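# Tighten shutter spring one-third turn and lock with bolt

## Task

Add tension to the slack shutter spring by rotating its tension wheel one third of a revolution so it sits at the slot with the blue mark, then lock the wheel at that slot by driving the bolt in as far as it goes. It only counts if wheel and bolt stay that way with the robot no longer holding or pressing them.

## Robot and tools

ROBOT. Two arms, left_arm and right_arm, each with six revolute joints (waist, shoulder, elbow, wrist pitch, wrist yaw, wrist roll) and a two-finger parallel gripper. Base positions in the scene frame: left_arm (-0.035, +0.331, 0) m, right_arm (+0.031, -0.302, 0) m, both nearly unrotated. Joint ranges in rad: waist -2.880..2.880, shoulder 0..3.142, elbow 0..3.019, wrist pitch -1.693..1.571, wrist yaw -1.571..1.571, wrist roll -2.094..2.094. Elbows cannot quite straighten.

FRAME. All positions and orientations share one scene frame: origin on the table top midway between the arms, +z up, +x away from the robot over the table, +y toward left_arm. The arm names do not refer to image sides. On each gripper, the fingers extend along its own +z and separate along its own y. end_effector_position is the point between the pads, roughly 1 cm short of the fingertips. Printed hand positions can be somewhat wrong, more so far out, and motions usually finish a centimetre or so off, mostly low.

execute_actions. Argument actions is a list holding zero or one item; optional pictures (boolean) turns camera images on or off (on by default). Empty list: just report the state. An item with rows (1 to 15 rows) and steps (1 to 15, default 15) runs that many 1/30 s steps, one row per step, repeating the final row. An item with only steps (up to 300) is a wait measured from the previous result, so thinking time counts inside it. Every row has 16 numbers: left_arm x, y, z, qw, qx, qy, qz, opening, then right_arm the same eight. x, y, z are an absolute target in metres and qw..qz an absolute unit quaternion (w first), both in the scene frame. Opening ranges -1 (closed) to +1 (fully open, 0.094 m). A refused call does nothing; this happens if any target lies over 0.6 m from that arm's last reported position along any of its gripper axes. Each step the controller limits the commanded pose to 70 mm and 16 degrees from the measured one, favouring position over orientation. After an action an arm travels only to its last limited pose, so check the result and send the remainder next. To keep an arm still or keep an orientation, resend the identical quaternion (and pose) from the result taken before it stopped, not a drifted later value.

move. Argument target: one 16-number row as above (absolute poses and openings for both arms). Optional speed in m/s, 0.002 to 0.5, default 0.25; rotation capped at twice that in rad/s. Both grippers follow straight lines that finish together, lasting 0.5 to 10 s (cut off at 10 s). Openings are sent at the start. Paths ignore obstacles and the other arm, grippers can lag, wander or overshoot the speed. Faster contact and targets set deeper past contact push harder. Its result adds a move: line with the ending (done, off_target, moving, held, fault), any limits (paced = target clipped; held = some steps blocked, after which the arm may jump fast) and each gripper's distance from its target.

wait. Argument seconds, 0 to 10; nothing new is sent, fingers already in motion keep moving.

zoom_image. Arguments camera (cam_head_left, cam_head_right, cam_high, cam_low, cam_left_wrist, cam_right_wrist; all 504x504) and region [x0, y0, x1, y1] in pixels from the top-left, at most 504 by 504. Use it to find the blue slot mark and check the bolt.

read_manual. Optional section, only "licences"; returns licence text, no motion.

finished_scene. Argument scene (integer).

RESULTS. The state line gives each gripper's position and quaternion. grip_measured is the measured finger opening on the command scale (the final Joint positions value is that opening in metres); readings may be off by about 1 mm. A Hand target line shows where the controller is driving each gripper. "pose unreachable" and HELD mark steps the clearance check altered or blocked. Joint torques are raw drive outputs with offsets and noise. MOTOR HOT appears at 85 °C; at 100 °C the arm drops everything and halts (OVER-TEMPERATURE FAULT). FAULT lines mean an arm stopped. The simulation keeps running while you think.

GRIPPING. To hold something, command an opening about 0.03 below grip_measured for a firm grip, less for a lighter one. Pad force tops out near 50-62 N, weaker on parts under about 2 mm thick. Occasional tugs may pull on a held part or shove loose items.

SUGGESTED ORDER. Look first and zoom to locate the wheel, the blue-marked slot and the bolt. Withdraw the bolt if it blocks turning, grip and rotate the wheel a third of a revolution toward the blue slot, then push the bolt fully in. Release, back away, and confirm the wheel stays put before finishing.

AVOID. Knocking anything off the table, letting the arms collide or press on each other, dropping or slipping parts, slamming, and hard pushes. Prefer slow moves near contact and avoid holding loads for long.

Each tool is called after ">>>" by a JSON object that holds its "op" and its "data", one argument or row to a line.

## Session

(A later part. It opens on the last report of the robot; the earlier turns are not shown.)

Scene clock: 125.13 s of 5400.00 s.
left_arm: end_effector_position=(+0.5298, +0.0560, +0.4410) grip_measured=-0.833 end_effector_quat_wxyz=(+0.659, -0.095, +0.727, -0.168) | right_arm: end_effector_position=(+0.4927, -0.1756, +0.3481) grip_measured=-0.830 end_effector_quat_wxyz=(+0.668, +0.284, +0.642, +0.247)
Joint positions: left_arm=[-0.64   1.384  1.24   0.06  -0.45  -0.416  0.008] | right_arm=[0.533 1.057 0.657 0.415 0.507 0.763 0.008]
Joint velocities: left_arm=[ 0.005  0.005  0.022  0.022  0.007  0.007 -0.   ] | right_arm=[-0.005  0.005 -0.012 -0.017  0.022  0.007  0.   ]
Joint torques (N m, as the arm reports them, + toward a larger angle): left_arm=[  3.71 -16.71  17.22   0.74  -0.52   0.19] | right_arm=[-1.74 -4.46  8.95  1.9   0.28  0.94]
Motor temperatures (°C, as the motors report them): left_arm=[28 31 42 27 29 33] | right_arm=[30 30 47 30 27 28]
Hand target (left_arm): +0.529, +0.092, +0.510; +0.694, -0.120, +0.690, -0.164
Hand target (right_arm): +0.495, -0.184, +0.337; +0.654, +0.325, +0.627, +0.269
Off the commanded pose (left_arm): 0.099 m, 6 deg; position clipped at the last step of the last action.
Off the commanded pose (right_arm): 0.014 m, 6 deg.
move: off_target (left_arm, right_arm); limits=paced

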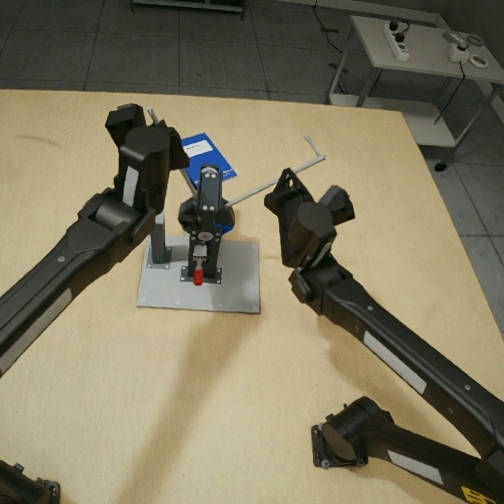

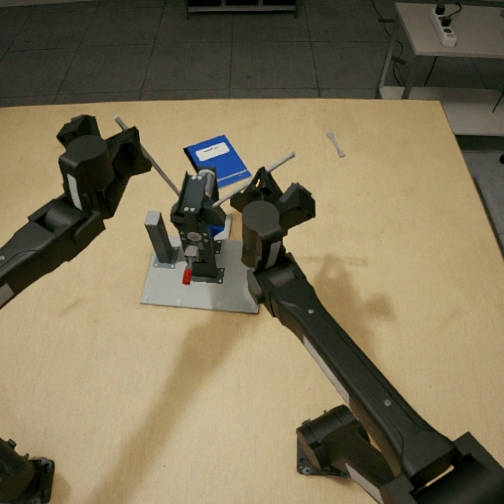

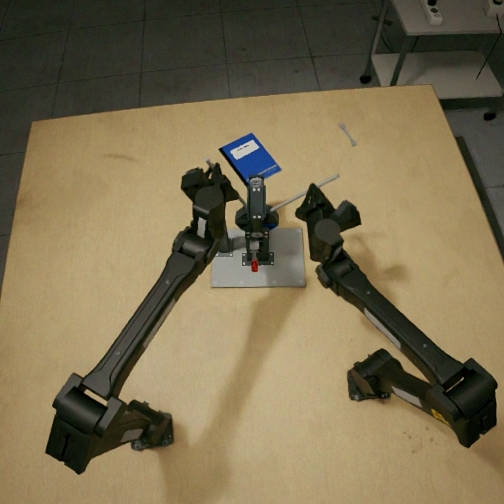

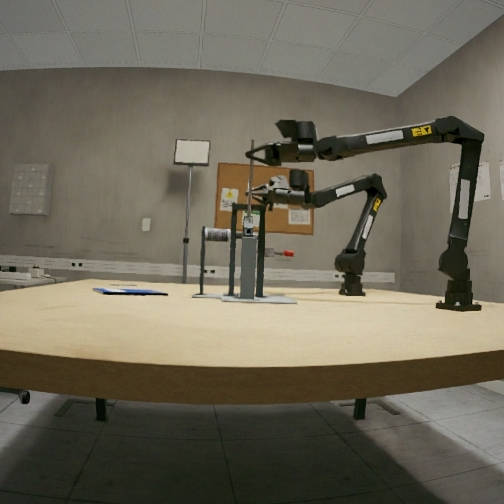

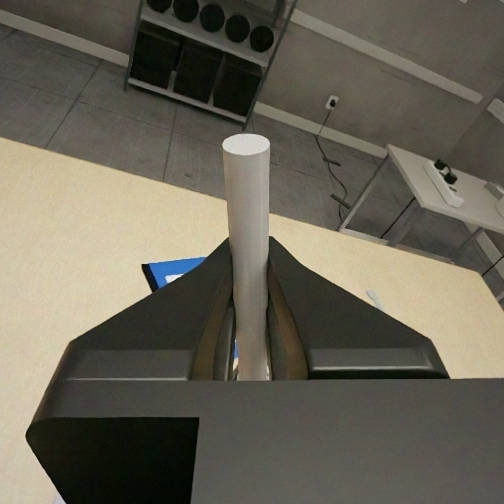

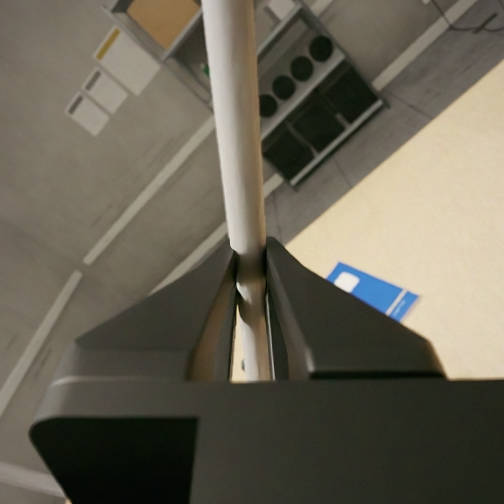

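>>> {"op": "move", "data": {
  "target": [0.555,0.075,0.445,0.675,-0.12,0.71,-0.175,-0.9,0.495,-0.184,0.337,0.654,0.327,0.628,0.271,-0.9],
  "speed": 0.05
}}

>>> {"op": "move", "data": {
  "target": [0.555,0.105,0.53,0.685,-0.115,0.70,-0.18,-0.9,0.495,-0.184,0.337,0.654,0.327,0.628,0.271,-0.9],
  "speed": 0.08
}}

Scene clock: 128.73 s of 5400.00 s.
left_arm: end_effector_position=(+0.5369, +0.0556, +0.4408) grip_measured=-0.834 end_effector_quat_wxyz=(+0.663, -0.096, +0.720, -0.182) | right_arm: end_effector_position=(+0.4926, -0.1751, +0.3484) grip_measured=-0.829 end_effector_quat_wxyz=(+0.668, +0.283, +0.643, +0.247)
Joint positions: left_arm=[-0.628  1.399  1.24   0.099 -0.425 -0.426  0.008] | right_arm=[0.533 1.057 0.657 0.415 0.504 0.761 0.008]
Joint velocities: left_arm=[ 0.005 -0.005 -0.012 -0.012 -0.081  0.007  0.001] | right_arm=[-0.005 -0.005  0.002 -0.007  0.037 -0.007  0.   ]
Joint torques (N m, as the arm reports them, + toward a larger angle): left_arm=[  3.2  -11.11  12.49   2.54  -0.38  -0.08] | right_arm=[-1.72 -4.47  8.93  1.89  0.36  0.97]
Motor temperatures (°C, as the motors report them): left_arm=[28 31 42 27 29 32] | right_arm=[30 30 46 30 27 28]
Hand target (left_arm): +0.554, +0.075, +0.445; +0.674, -0.119, +0.708, -0.174
Hand target (right_arm): +0.494, -0.184, +0.337; +0.654, +0.325, +0.627, +0.270
Off the commanded pose (left_arm): 0.027 m, 3 deg.
Off the commanded pose (right_arm): 0.015 m, 6 deg.
move: off_target (left_arm, right_arm)

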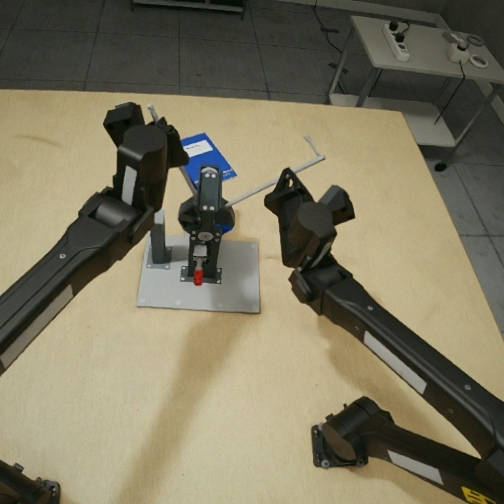

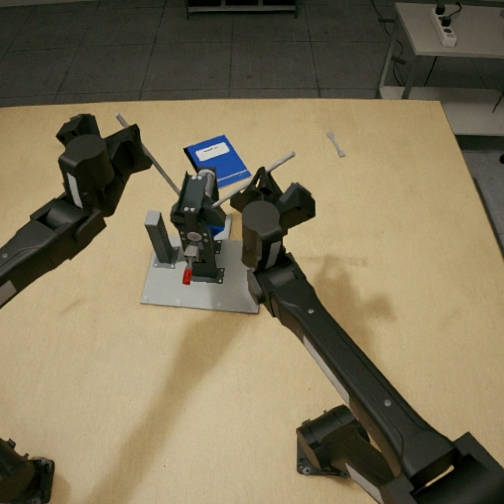

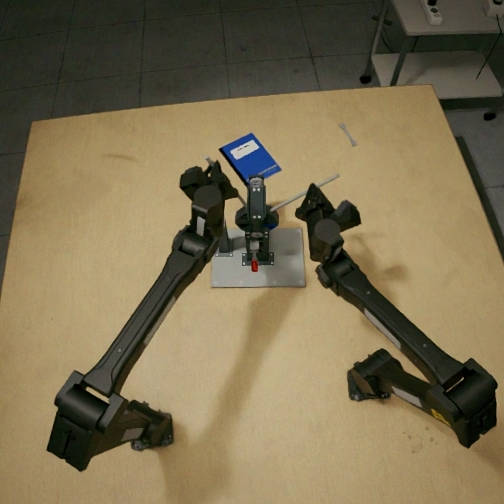

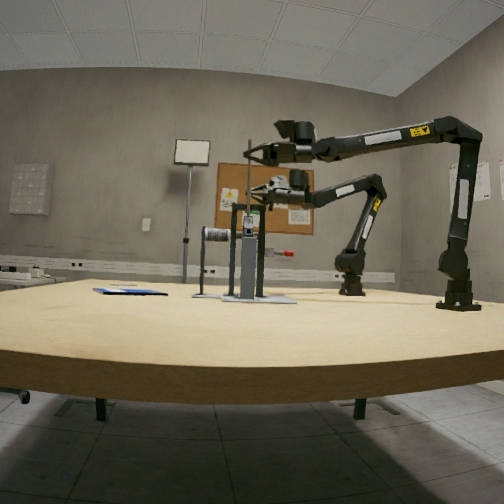

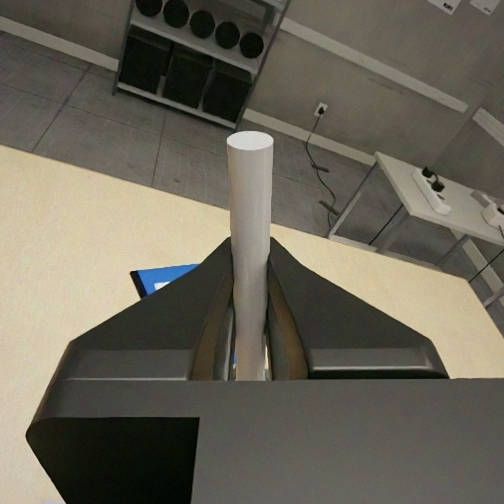

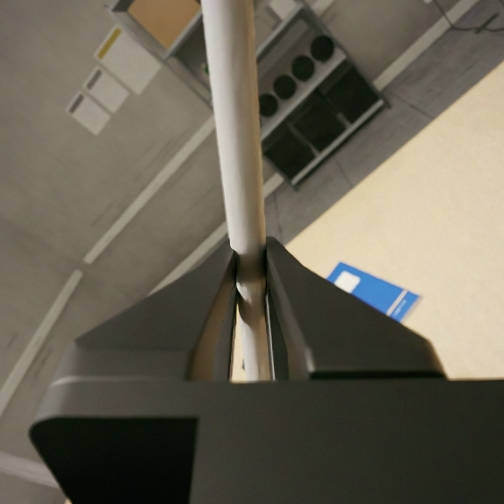

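Scene clock: 130.27 s of 5400.00 s.
left_arm: end_effector_position=(+0.5388, +0.0566, +0.4396) grip_measured=-0.834 end_effector_quat_wxyz=(+0.643, -0.084, +0.739, -0.184) | right_arm: end_effector_position=(+0.4925, -0.1742, +0.3491) grip_measured=-0.829 end_effector_quat_wxyz=(+0.668, +0.279, +0.643, +0.248)
Joint positions: left_arm=[-0.613  1.394  1.266  0.014 -0.377 -0.434  0.008] | right_arm=[0.533 1.056 0.657 0.417 0.499 0.756 0.008]
Joint velocities: left_arm=[-0.015 -0.005  0.002 -0.007 -0.007 -0.007 -0.001] | right_arm=[-0.005 -0.015 -0.007 -0.022 -0.007 -0.037 -0.001]
Joint torques (N m, as the arm reports them, + toward a larger angle): left_arm=[  4.25 -15.74  17.7    1.48  -0.79   0.14] | right_arm=[-1.72 -4.34  8.93  1.82  0.56  1.  ]
Motor temperatures (°C, as the motors report them): left_arm=[28 31 43 27 29 32] | right_arm=[30 30 46 30 28 28]
Hand target (left_arm): +0.545, +0.096, +0.508; +0.684, -0.114, +0.698, -0.178
Hand target (right_arm): +0.494, -0.184, +0.337; +0.655, +0.325, +0.627, +0.269
Off the commanded pose (left_arm): 0.104 m, 7 deg; position clipped at the last step of the last action.
Off the commanded pose (right_arm): 0.016 m, 7 deg.
move: off_target (left_arm, right_arm); limits=paced

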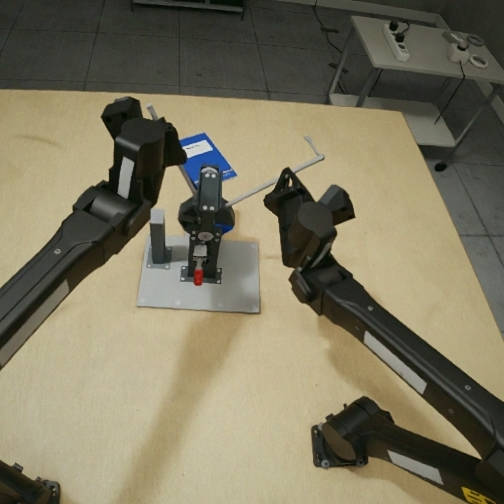

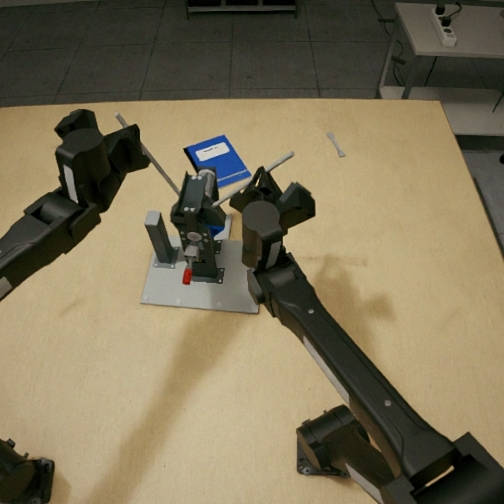

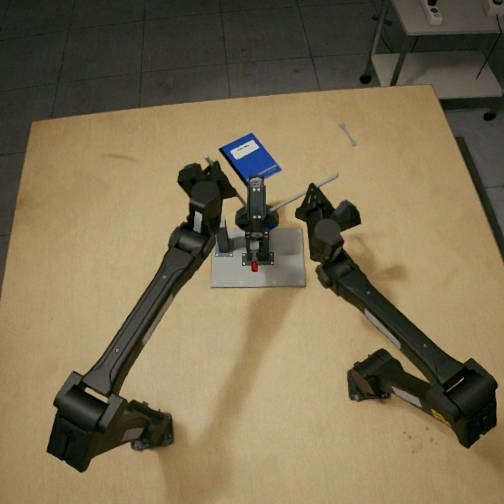

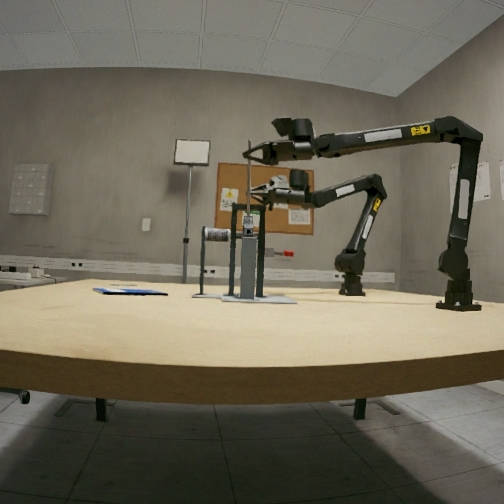

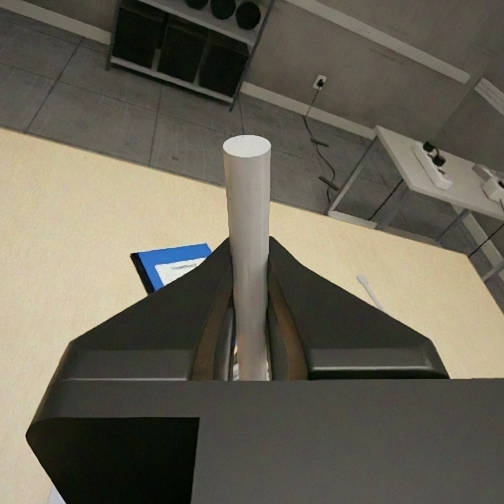

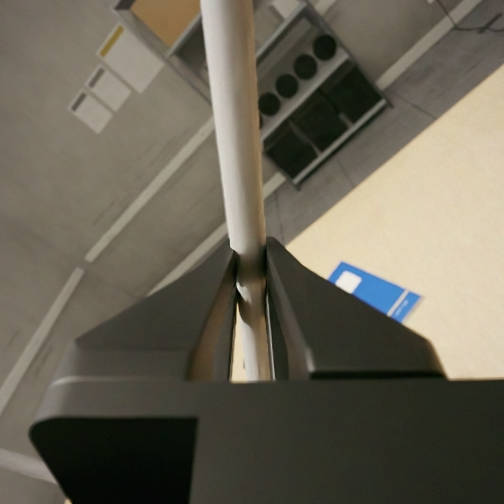

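>>> {"op": "execute_actions", "data": {
  "actions": []
}}

Scene clock: 139.97 s of 5400.00 s.
left_arm: end_effector_position=(+0.5388, +0.0566, +0.4396) grip_measured=-0.834 end_effector_quat_wxyz=(+0.643, -0.084, +0.739, -0.184) | right_arm: end_effector_position=(+0.4925, -0.1742, +0.3491) grip_measured=-0.829 end_effector_quat_wxyz=(+0.668, +0.279, +0.643, +0.248)
Joint positions: left_arm=[-0.613  1.394  1.266  0.014 -0.377 -0.434  0.008] | right_arm=[0.533 1.056 0.657 0.417 0.499 0.756 0.008]
Joint velocities: left_arm=[-0.024  0.005  0.002 -0.007 -0.051  0.037 -0.002] | right_arm=[-0.015 -0.005 -0.012  0.022 -0.037 -0.051  0.   ]
Joint torques (N m, as the arm reports them, + toward a larger angle): left_arm=[  4.22 -15.66  17.69   1.49  -0.79   0.14] | right_arm=[-1.78 -4.47  8.86  1.8   0.56  1.  ]
Motor temperatures (°C, as the motors report them): left_arm=[28 32 46 27 30 31] | right_arm=[30 30 44 30 28 29]
Hand target (left_arm): +0.545, +0.096, +0.508; +0.684, -0.114, +0.698, -0.178
Hand target (right_arm): +0.494, -0.184, +0.337; +0.655, +0.325, +0.627, +0.269
Off the commanded pose (left_arm): 0.104 m, 7 deg; position clipped at the last step of the last action.
Off the commanded pose (right_arm): 0.016 m, 7 deg.
Steps of this call (steps 1 to 90: nothing new was sent; then 6.70 s passed at rest). Readings (end_effector_position):
1: left_arm (+0.5388, +0.0566, +0.4396) | right_arm (+0.4925, -0.1742, +0.3491)
2: left_arm (+0.5388, +0.0566, +0.4396) | right_arm (+0.4925, -0.1742, +0.3491)
4: left_arm (+0.5388, +0.0566, +0.4396) | right_arm (+0.4925, -0.1742, +0.3491)
8: left_arm (+0.5388, +0.0566, +0.4396) | right_arm (+0.4925, -0.1742, +0.3491)
90: the state above

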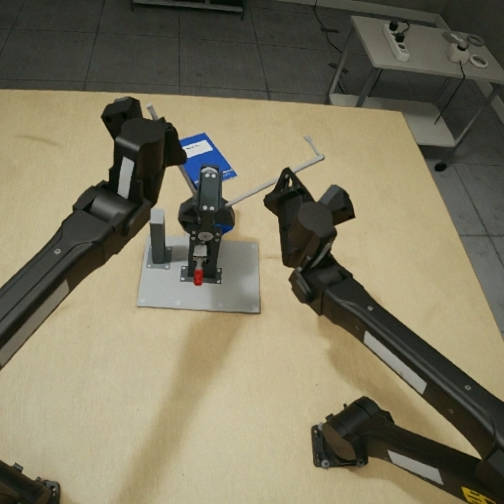

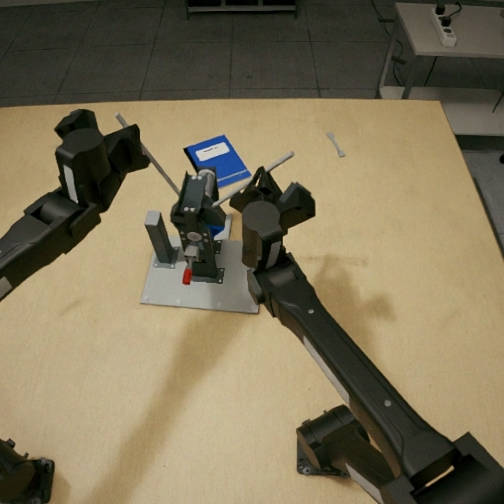

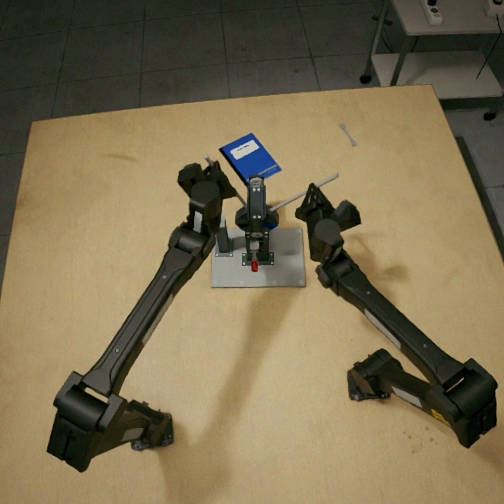

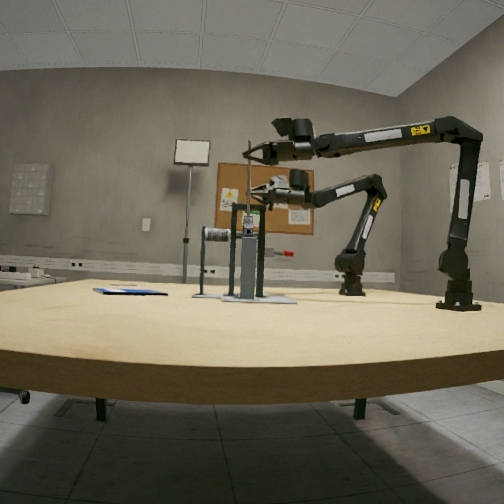

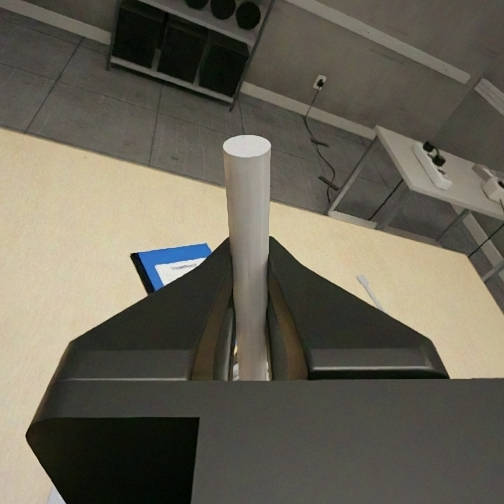

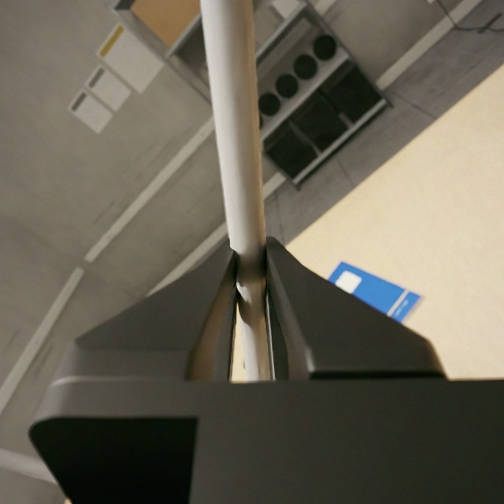

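>>> {"op": "move", "data": {
  "target": [0.535,0.058,0.445,0.67,-0.09,0.72,-0.16,-0.9,0.495,-0.176,0.345,0.66,0.31,0.635,0.26,-0.9]
}}

>>> {"op": "move", "data": {
  "target": [0.535,0.04,0.40,0.69,-0.095,0.70,-0.155,-0.5,0.495,-0.176,0.345,0.66,0.31,0.635,0.26,-0.9],
  "speed": 0.08
}}

Scene clock: 142.70 s of 5400.00 s.
left_arm: end_effector_position=(+0.5338, +0.0551, +0.4402) grip_measured=-0.834 end_effector_quat_wxyz=(+0.659, -0.097, +0.726, -0.170) | right_arm: end_effector_position=(+0.4922, -0.1750, +0.3489) grip_measured=-0.829 end_effector_quat_wxyz=(+0.670, +0.280, +0.643, +0.243)
Joint positions: left_arm=[-0.636  1.394  1.247  0.065 -0.447 -0.421  0.008] | right_arm=[0.535 1.056 0.657 0.417 0.51  0.75  0.008]
Joint velocities: left_arm=[-0.005  0.015 -0.007 -0.012  0.007 -0.066  0.001] | right_arm=[-0.005  0.005 -0.002 -0.007  0.007 -0.007 -0.001]
Joint torques (N m, as the arm reports them, + toward a larger angle): left_arm=[  0.62 -12.82  11.07   2.33  -0.31   0.28] | right_arm=[-0.35 -4.44 10.71  1.21  0.49  0.67]
Motor temperatures (°C, as the motors report them): left_arm=[28 32 46 27 30 31] | right_arm=[30 30 44 30 28 29]
Hand target (left_arm): +0.535, +0.058, +0.445; +0.669, -0.091, +0.720, -0.160
Hand target (right_arm): +0.495, -0.176, +0.345; +0.660, +0.308, +0.634, +0.259
Off the commanded pose (left_arm): 0.006 m, 2 deg.
Off the commanded pose (right_arm): 0.005 m, 4 deg.
move: off_target (right_arm)

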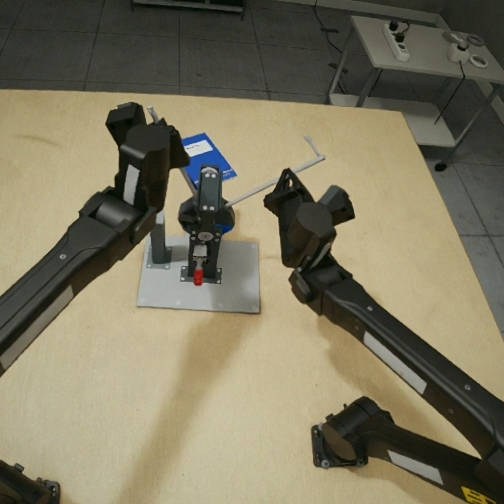

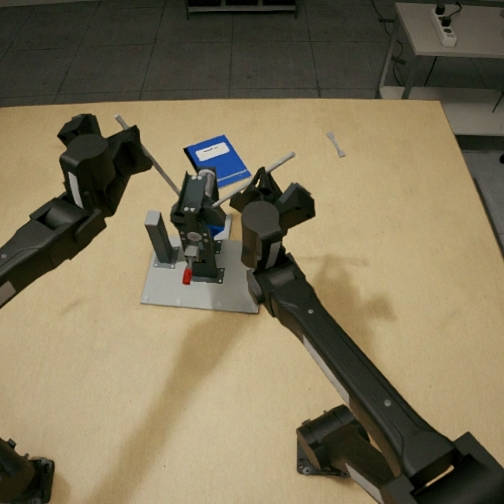

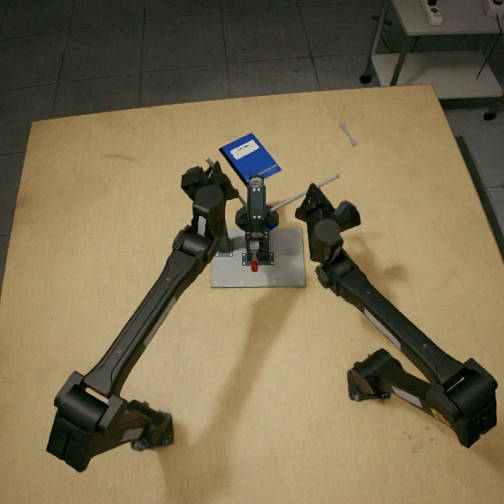

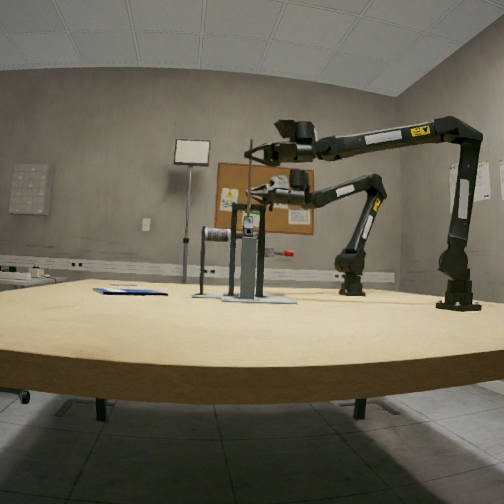

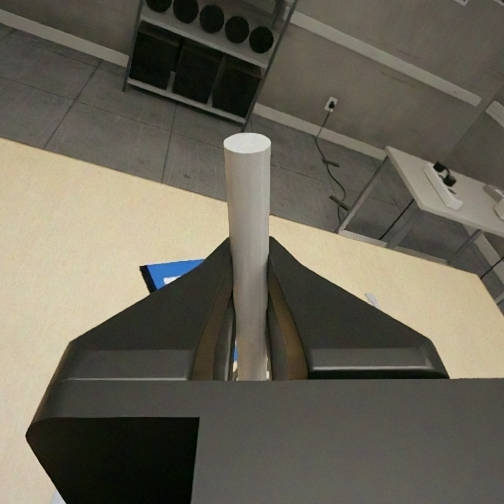

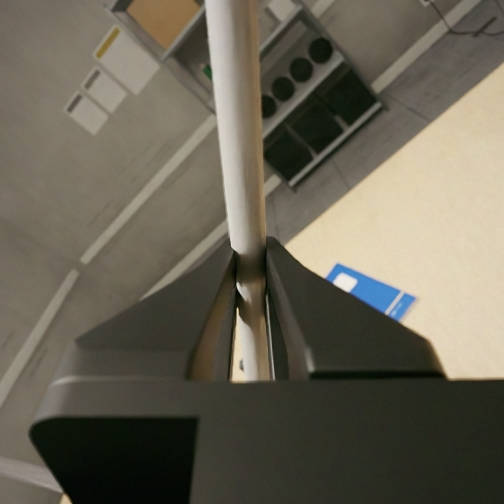

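Scene clock: 143.67 s of 5400.00 s.
left_arm: end_effector_position=(+0.5324, +0.0453, +0.4026) grip_measured=-0.502 end_effector_quat_wxyz=(+0.687, -0.099, +0.703, -0.156) | right_arm: end_effector_position=(+0.4923, -0.1751, +0.3488) grip_measured=-0.829 end_effector_quat_wxyz=(+0.670, +0.281, +0.643, +0.243)
Joint positions: left_arm=[-0.668  1.443  1.151  0.284 -0.518 -0.367  0.023] | right_arm=[0.535 1.057 0.657 0.417 0.511 0.751 0.008]
Joint velocities: left_arm=[ 0.005  0.005 -0.017  0.017  0.022 -0.037  0.   ] | right_arm=[ 0.015 -0.015  0.007 -0.012  0.037  0.051 -0.   ]
Joint torques (N m, as the arm reports them, + toward a larger angle): left_arm=[ -0.07 -12.22  11.02   2.18  -0.05   0.09] | right_arm=[-0.27 -4.39 10.75  1.18  0.46  0.67]
Motor temperatures (°C, as the motors report them): left_arm=[28 32 46 27 30 31] | right_arm=[30 30 44 30 28 29]
Hand target (left_arm): +0.534, +0.040, +0.400; +0.690, -0.095, +0.700, -0.155
Hand target (right_arm): +0.495, -0.176, +0.345; +0.660, +0.308, +0.634, +0.259
Off the commanded pose (left_arm): 0.006 m, 1 deg.
Off the commanded pose (right_arm): 0.005 m, 4 deg.
move: off_target (right_arm)

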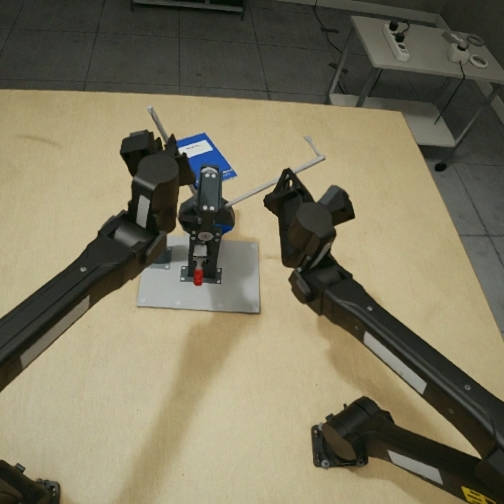

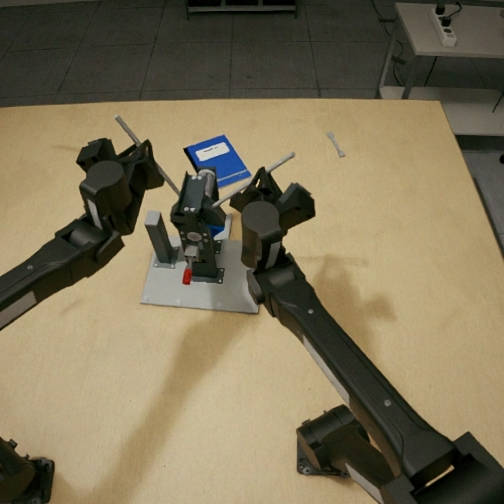

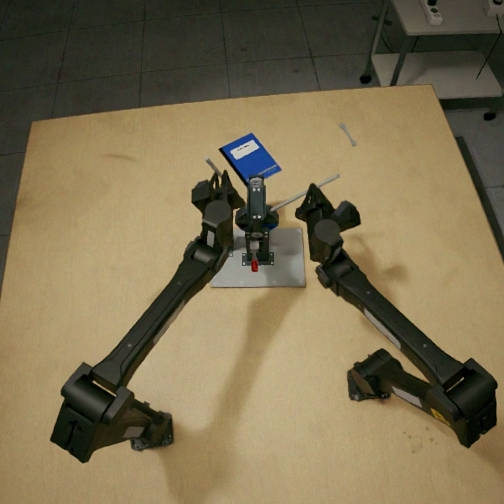

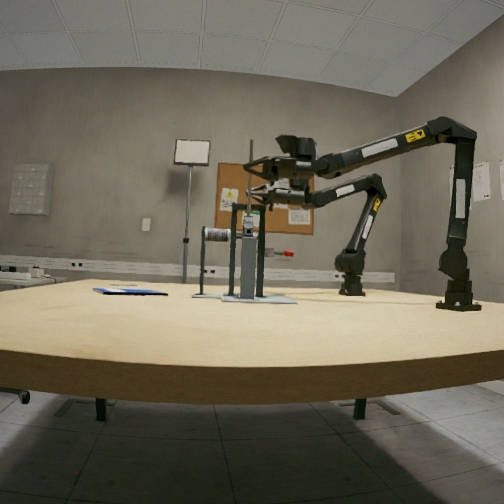

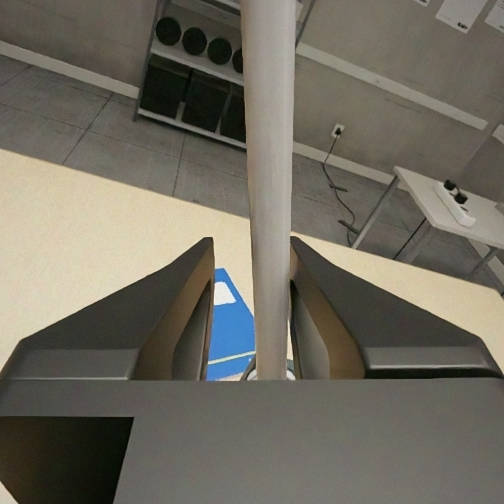

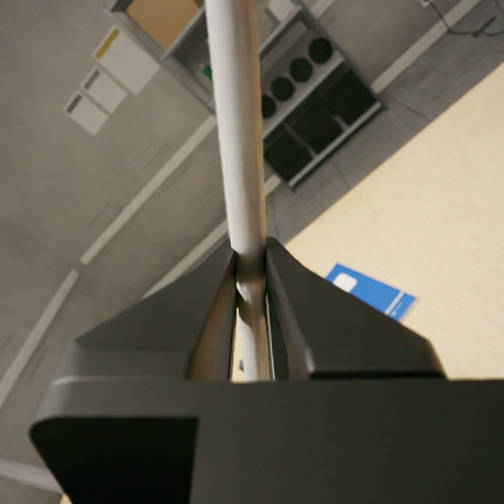

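>>> {"op": "move", "data": {
  "target": [0.532,0.02,0.37,0.69,-0.095,0.70,-0.155,-0.5,0.495,-0.176,0.345,0.66,0.31,0.635,0.26,-0.9],
  "speed": 0.08
}}

>>> {"op": "execute_actions", "data": {
  "actions": [
    {"rows":[[0.532,0.02,0.375,0.69,-0.095,0.70,-0.155,-0.9,0.495,-0.176,0.345,0.66,0.31,0.635,0.26,-0.9]],"steps":15}
  ],
  "pictures": false
}}

>>> {"op": "move", "data": {
  "target": [0.538,0.052,0.46,0.70,-0.095,0.69,-0.155,-0.9,0.495,-0.176,0.345,0.66,0.31,0.635,0.26,-0.9],
  "speed": 0.05
}}

Scene clock: 147.27 s of 5400.00 s.
left_arm: end_effector_position=(+0.5294, +0.0246, +0.3740) grip_measured=-0.502 end_effector_quat_wxyz=(+0.688, -0.098, +0.702, -0.156) | right_arm: end_effector_position=(+0.4923, -0.1752, +0.3488) grip_measured=-0.829 end_effector_quat_wxyz=(+0.670, +0.281, +0.643, +0.243)
Joint positions: left_arm=[-0.706  1.492  1.123  0.363 -0.554 -0.365  0.023] | right_arm=[0.535 1.057 0.657 0.417 0.511 0.751 0.008]
Joint velocities: left_arm=[ 0.015 -0.024  0.002 -0.007 -0.066  0.051 -0.001] | right_arm=[-0.005 -0.005 -0.012 -0.002 -0.022 -0.037 -0.001]
Joint torques (N m, as the arm reports them, + toward a larger angle): left_arm=[  0.09 -12.43  10.6    2.16  -0.05   0.07] | right_arm=[-0.31 -4.55 10.77  1.16  0.46  0.68]
Motor temperatures (°C, as the motors report them): left_arm=[28 32 44 27 30 31] | right_arm=[30 30 44 30 28 29]
Hand target (left_arm): +0.531, +0.020, +0.369; +0.690, -0.095, +0.701, -0.155
Hand target (right_arm): +0.495, -0.176, +0.345; +0.660, +0.309, +0.634, +0.259
Off the commanded pose (left_arm): 0.007 m, 1 deg.
Off the commanded pose (right_arm): 0.005 m, 4 deg.
move: off_target (right_arm)

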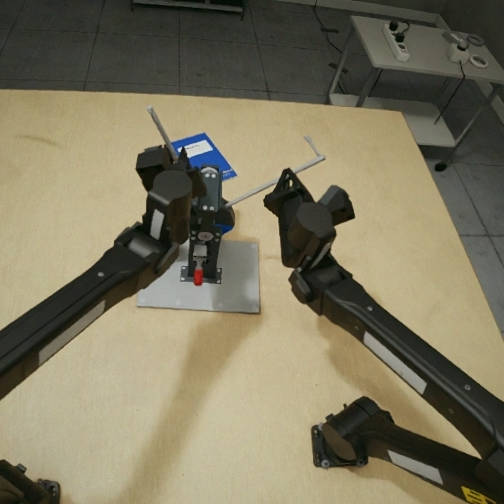

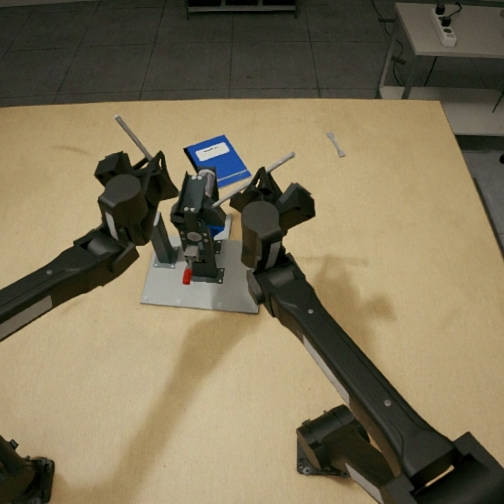

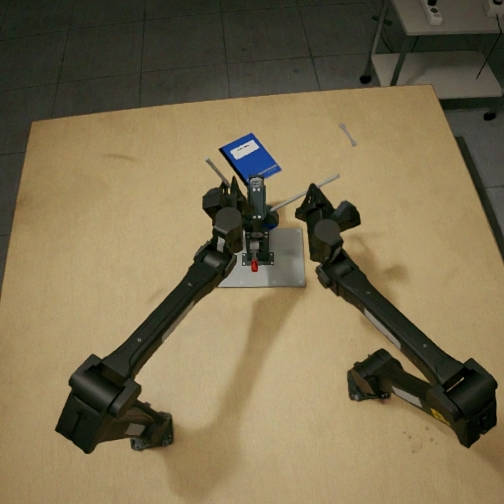

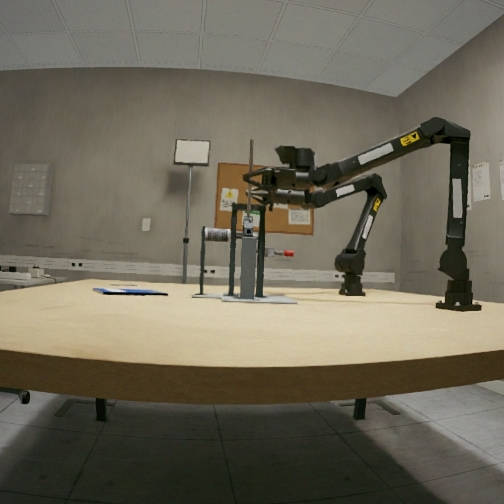

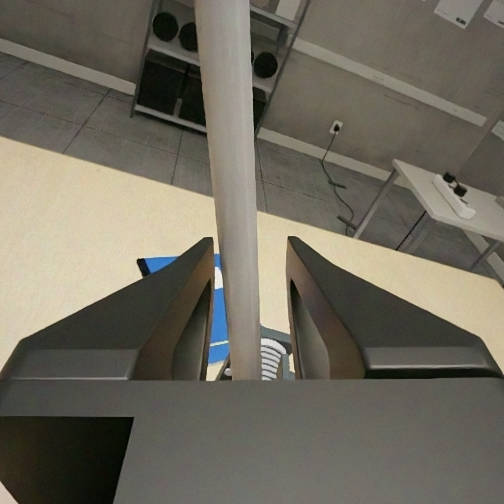

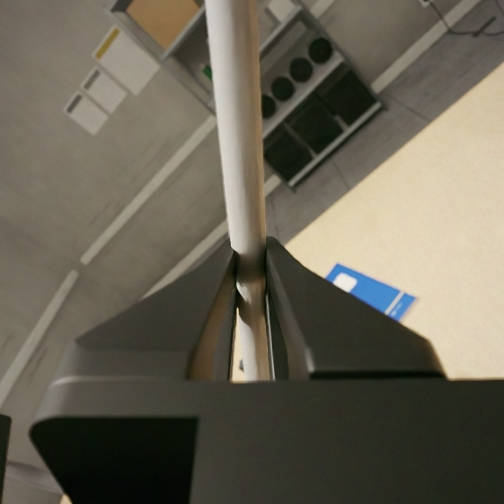

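Scene clock: 147.77 s of 5400.00 s.
left_arm: end_effector_position=(+0.5289, +0.0237, +0.3740) grip_measured=-0.849 end_effector_quat_wxyz=(+0.687, -0.098, +0.702, -0.157) | right_arm: end_effector_position=(+0.4923, -0.1753, +0.3488) grip_measured=-0.829 end_effector_quat_wxyz=(+0.670, +0.281, +0.643, +0.243)
Joint positions: left_arm=[-0.707  1.492  1.123  0.363 -0.553 -0.367  0.007] | right_arm=[0.535 1.057 0.657 0.417 0.511 0.752 0.008]
Joint velocities: left_arm=[-0.015 -0.024  0.007 -0.012  0.051  0.037 -0.   ] | right_arm=[-0.005 -0.005  0.012 -0.007 -0.022  0.007 -0.   ]
Joint torques (N m, as the arm reports them, + toward a larger angle): left_arm=[  0.26 -12.75  11.52   1.61  -0.04   0.09] | right_arm=[-0.28 -4.55 10.77  1.17  0.44  0.67]
Motor temperatures (°C, as the motors report them): left_arm=[28 32 44 27 30 31] | right_arm=[30 30 44 30 28 29]
Hand target (left_arm): +0.532, +0.020, +0.375; +0.690, -0.095, +0.700, -0.155
Hand target (right_arm): +0.495, -0.176, +0.345; +0.660, +0.308, +0.634, +0.259
Off the commanded pose (left_arm): 0.005 m, 1 deg.
Off the commanded pose (right_arm): 0.005 m, 4 deg.
Steps of this call (steps 1 to 15: all 15 steps of this action). Readings (end_effector_position):
1: left_arm (+0.5294, +0.0246, +0.3740) | right_arm (+0.4923, -0.1752, +0.3488)
2: left_arm (+0.5294, +0.0246, +0.3740) | right_arm (+0.4923, -0.1752, +0.3488)
4: left_arm (+0.5289, +0.0237, +0.3740) | right_arm (+0.4923, -0.1753, +0.3488)
8: left_arm (+0.5289, +0.0237, +0.3740) | right_arm (+0.4923, -0.1753, +0.3488)
15: the state above

Scene clock: 150.17 s of 5400.00 s.
left_arm: end_effector_position=(+0.5339, +0.0347, +0.4005) grip_measured=-0.849 end_effector_quat_wxyz=(+0.672, -0.089, +0.718, -0.159) | right_arm: end_effector_position=(+0.4922, -0.1750, +0.3489) grip_measured=-0.829 end_effector_quat_wxyz=(+0.670, +0.280, +0.643, +0.243)
Joint positions: left_arm=[-0.676  1.451  1.18   0.217 -0.499 -0.382  0.007] | right_arm=[0.535 1.056 0.657 0.417 0.51  0.75  0.008]
Joint velocities: left_arm=[ 0.024 -0.005 -0.002 -0.012  0.022  0.007  0.001] | right_arm=[-0.015 -0.005  0.002  0.002 -0.007  0.037 -0.001]
Joint torques (N m, as the arm reports them, + toward a larger angle): left_arm=[  2.18 -16.89  16.27   0.64  -0.16   0.39] | right_arm=[-0.34 -4.53 10.72  1.19  0.49  0.68]
Motor temperatures (°C, as the motors report them): left_arm=[28 32 44 27 30 31] | right_arm=[30 30 44 30 28 29]
Hand target (left_arm): +0.535, +0.053, +0.459; +0.701, -0.095, +0.690, -0.154
Hand target (right_arm): +0.495, -0.176, +0.345; +0.660, +0.308, +0.634, +0.259
Off the commanded pose (left_arm): 0.062 m, 5 deg.
Off the commanded pose (right_arm): 0.005 m, 4 deg.
move: off_target (left_arm, right_arm)

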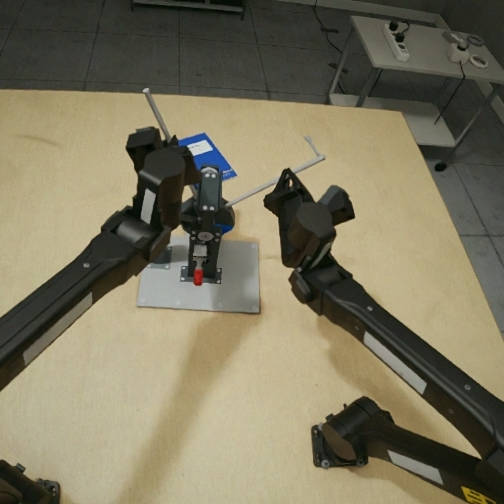

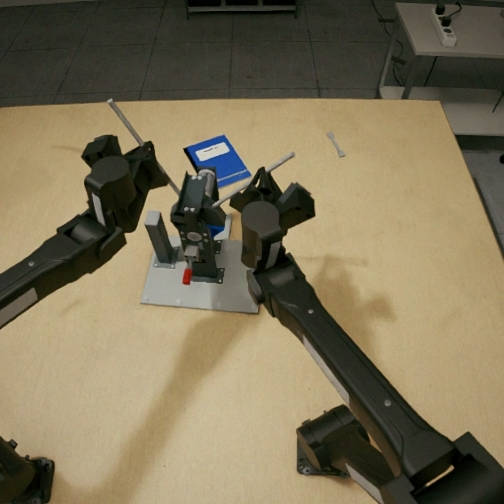

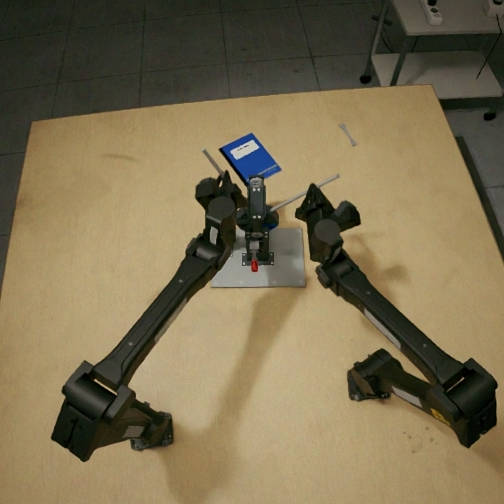

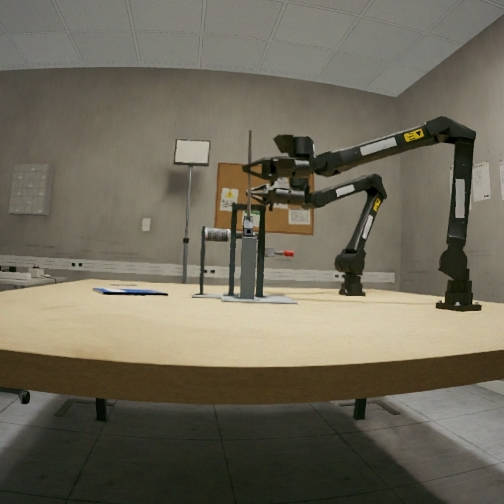

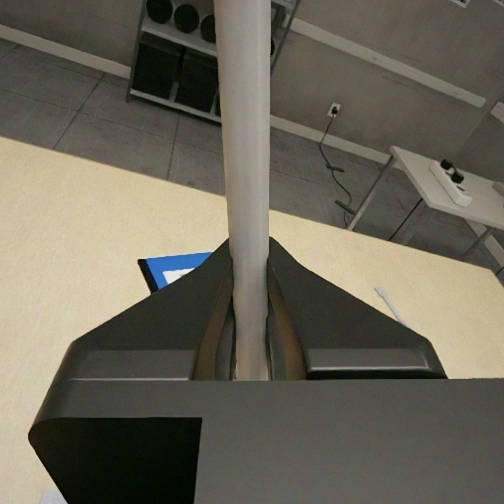

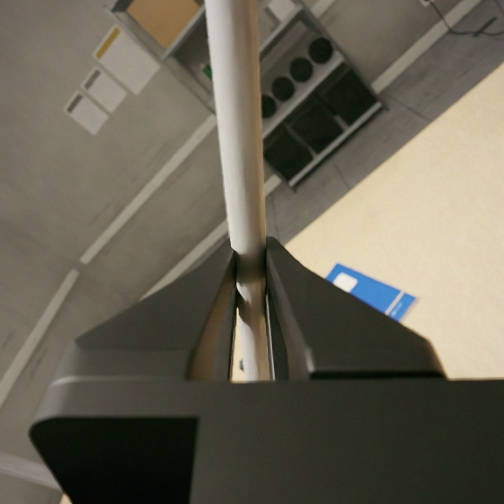

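Progress. More pitch-up lead needed.

>>> {"op": "move", "data": {
  "target": [0.532,0.052,0.46,0.73,-0.105,0.655,-0.15,-0.9,0.495,-0.176,0.345,0.66,0.31,0.635,0.26,-0.9],
  "speed": 0.05
}}

Scene clock: 154.37 s of 5400.00 s.
left_arm: end_effector_position=(+0.5344, +0.0434, +0.4255) grip_measured=-0.849 end_effector_quat_wxyz=(+0.711, -0.094, +0.683, -0.139) | right_arm: end_effector_position=(+0.4923, -0.1754, +0.3486) grip_measured=-0.829 end_effector_quat_wxyz=(+0.670, +0.282, +0.643, +0.242)
Joint positions: left_arm=[-0.677  1.451  1.18   0.329 -0.552 -0.299  0.007] | right_arm=[0.535 1.057 0.657 0.417 0.512 0.752 0.008]
Joint velocities: left_arm=[ 0.005 -0.015 -0.007 -0.007  0.081  0.007  0.001] | right_arm=[-0.005 -0.005  0.002  0.012 -0.022 -0.022 -0.   ]
Joint torques (N m, as the arm reports them, + toward a larger angle): left_arm=[  1.05 -15.41  12.52   2.54  -0.02   0.08] | right_arm=[-0.18 -4.48 10.75  1.18  0.43  0.66]
Motor temperatures (°C, as the motors report them): left_arm=[28 32 44 27 29 31] | right_arm=[30 30 44 30 28 29]
Hand target (left_arm): +0.531, +0.053, +0.460; +0.732, -0.106, +0.657, -0.149
Hand target (right_arm): +0.495, -0.176, +0.345; +0.660, +0.309, +0.634, +0.259
Off the commanded pose (left_arm): 0.036 m, 4 deg.
Off the commanded pose (right_arm): 0.005 m, 4 deg.
move: off_target (left_arm, right_arm)

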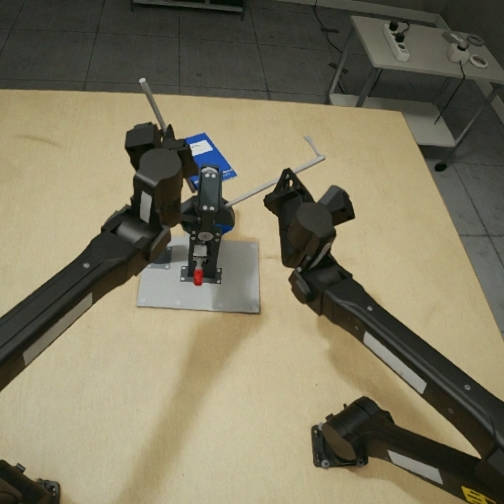

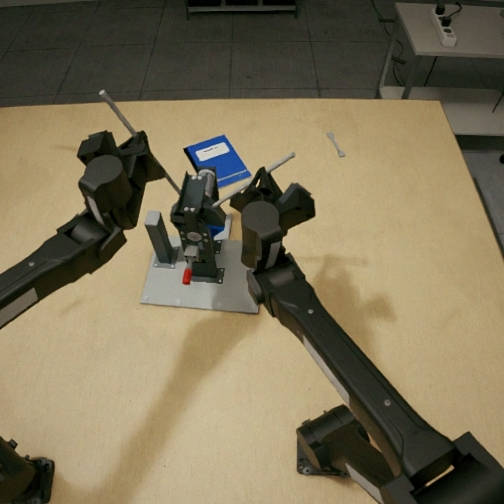

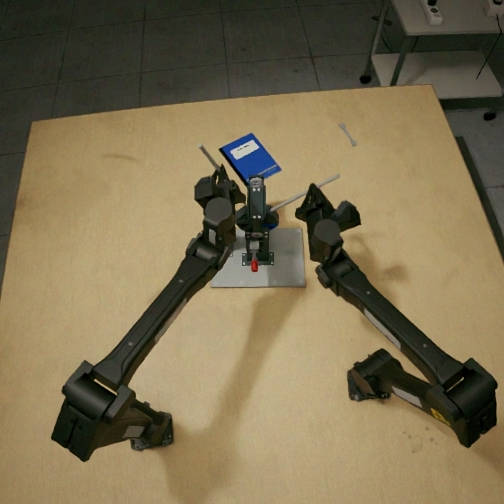

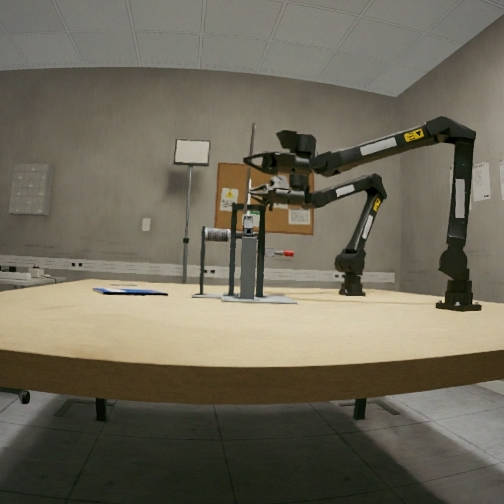

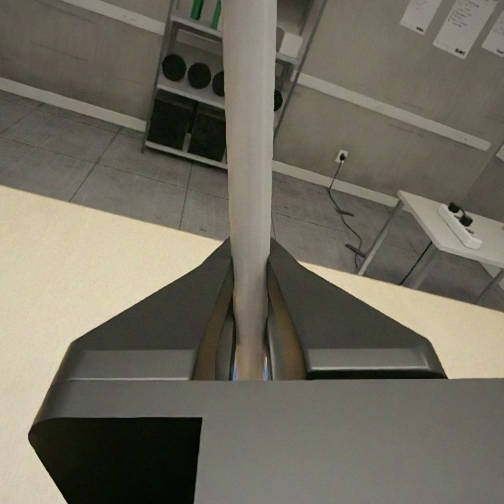

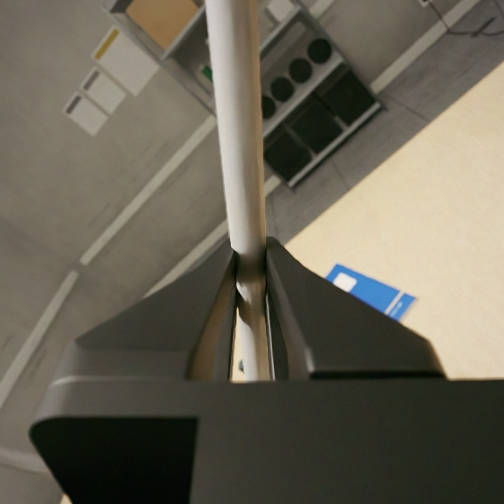

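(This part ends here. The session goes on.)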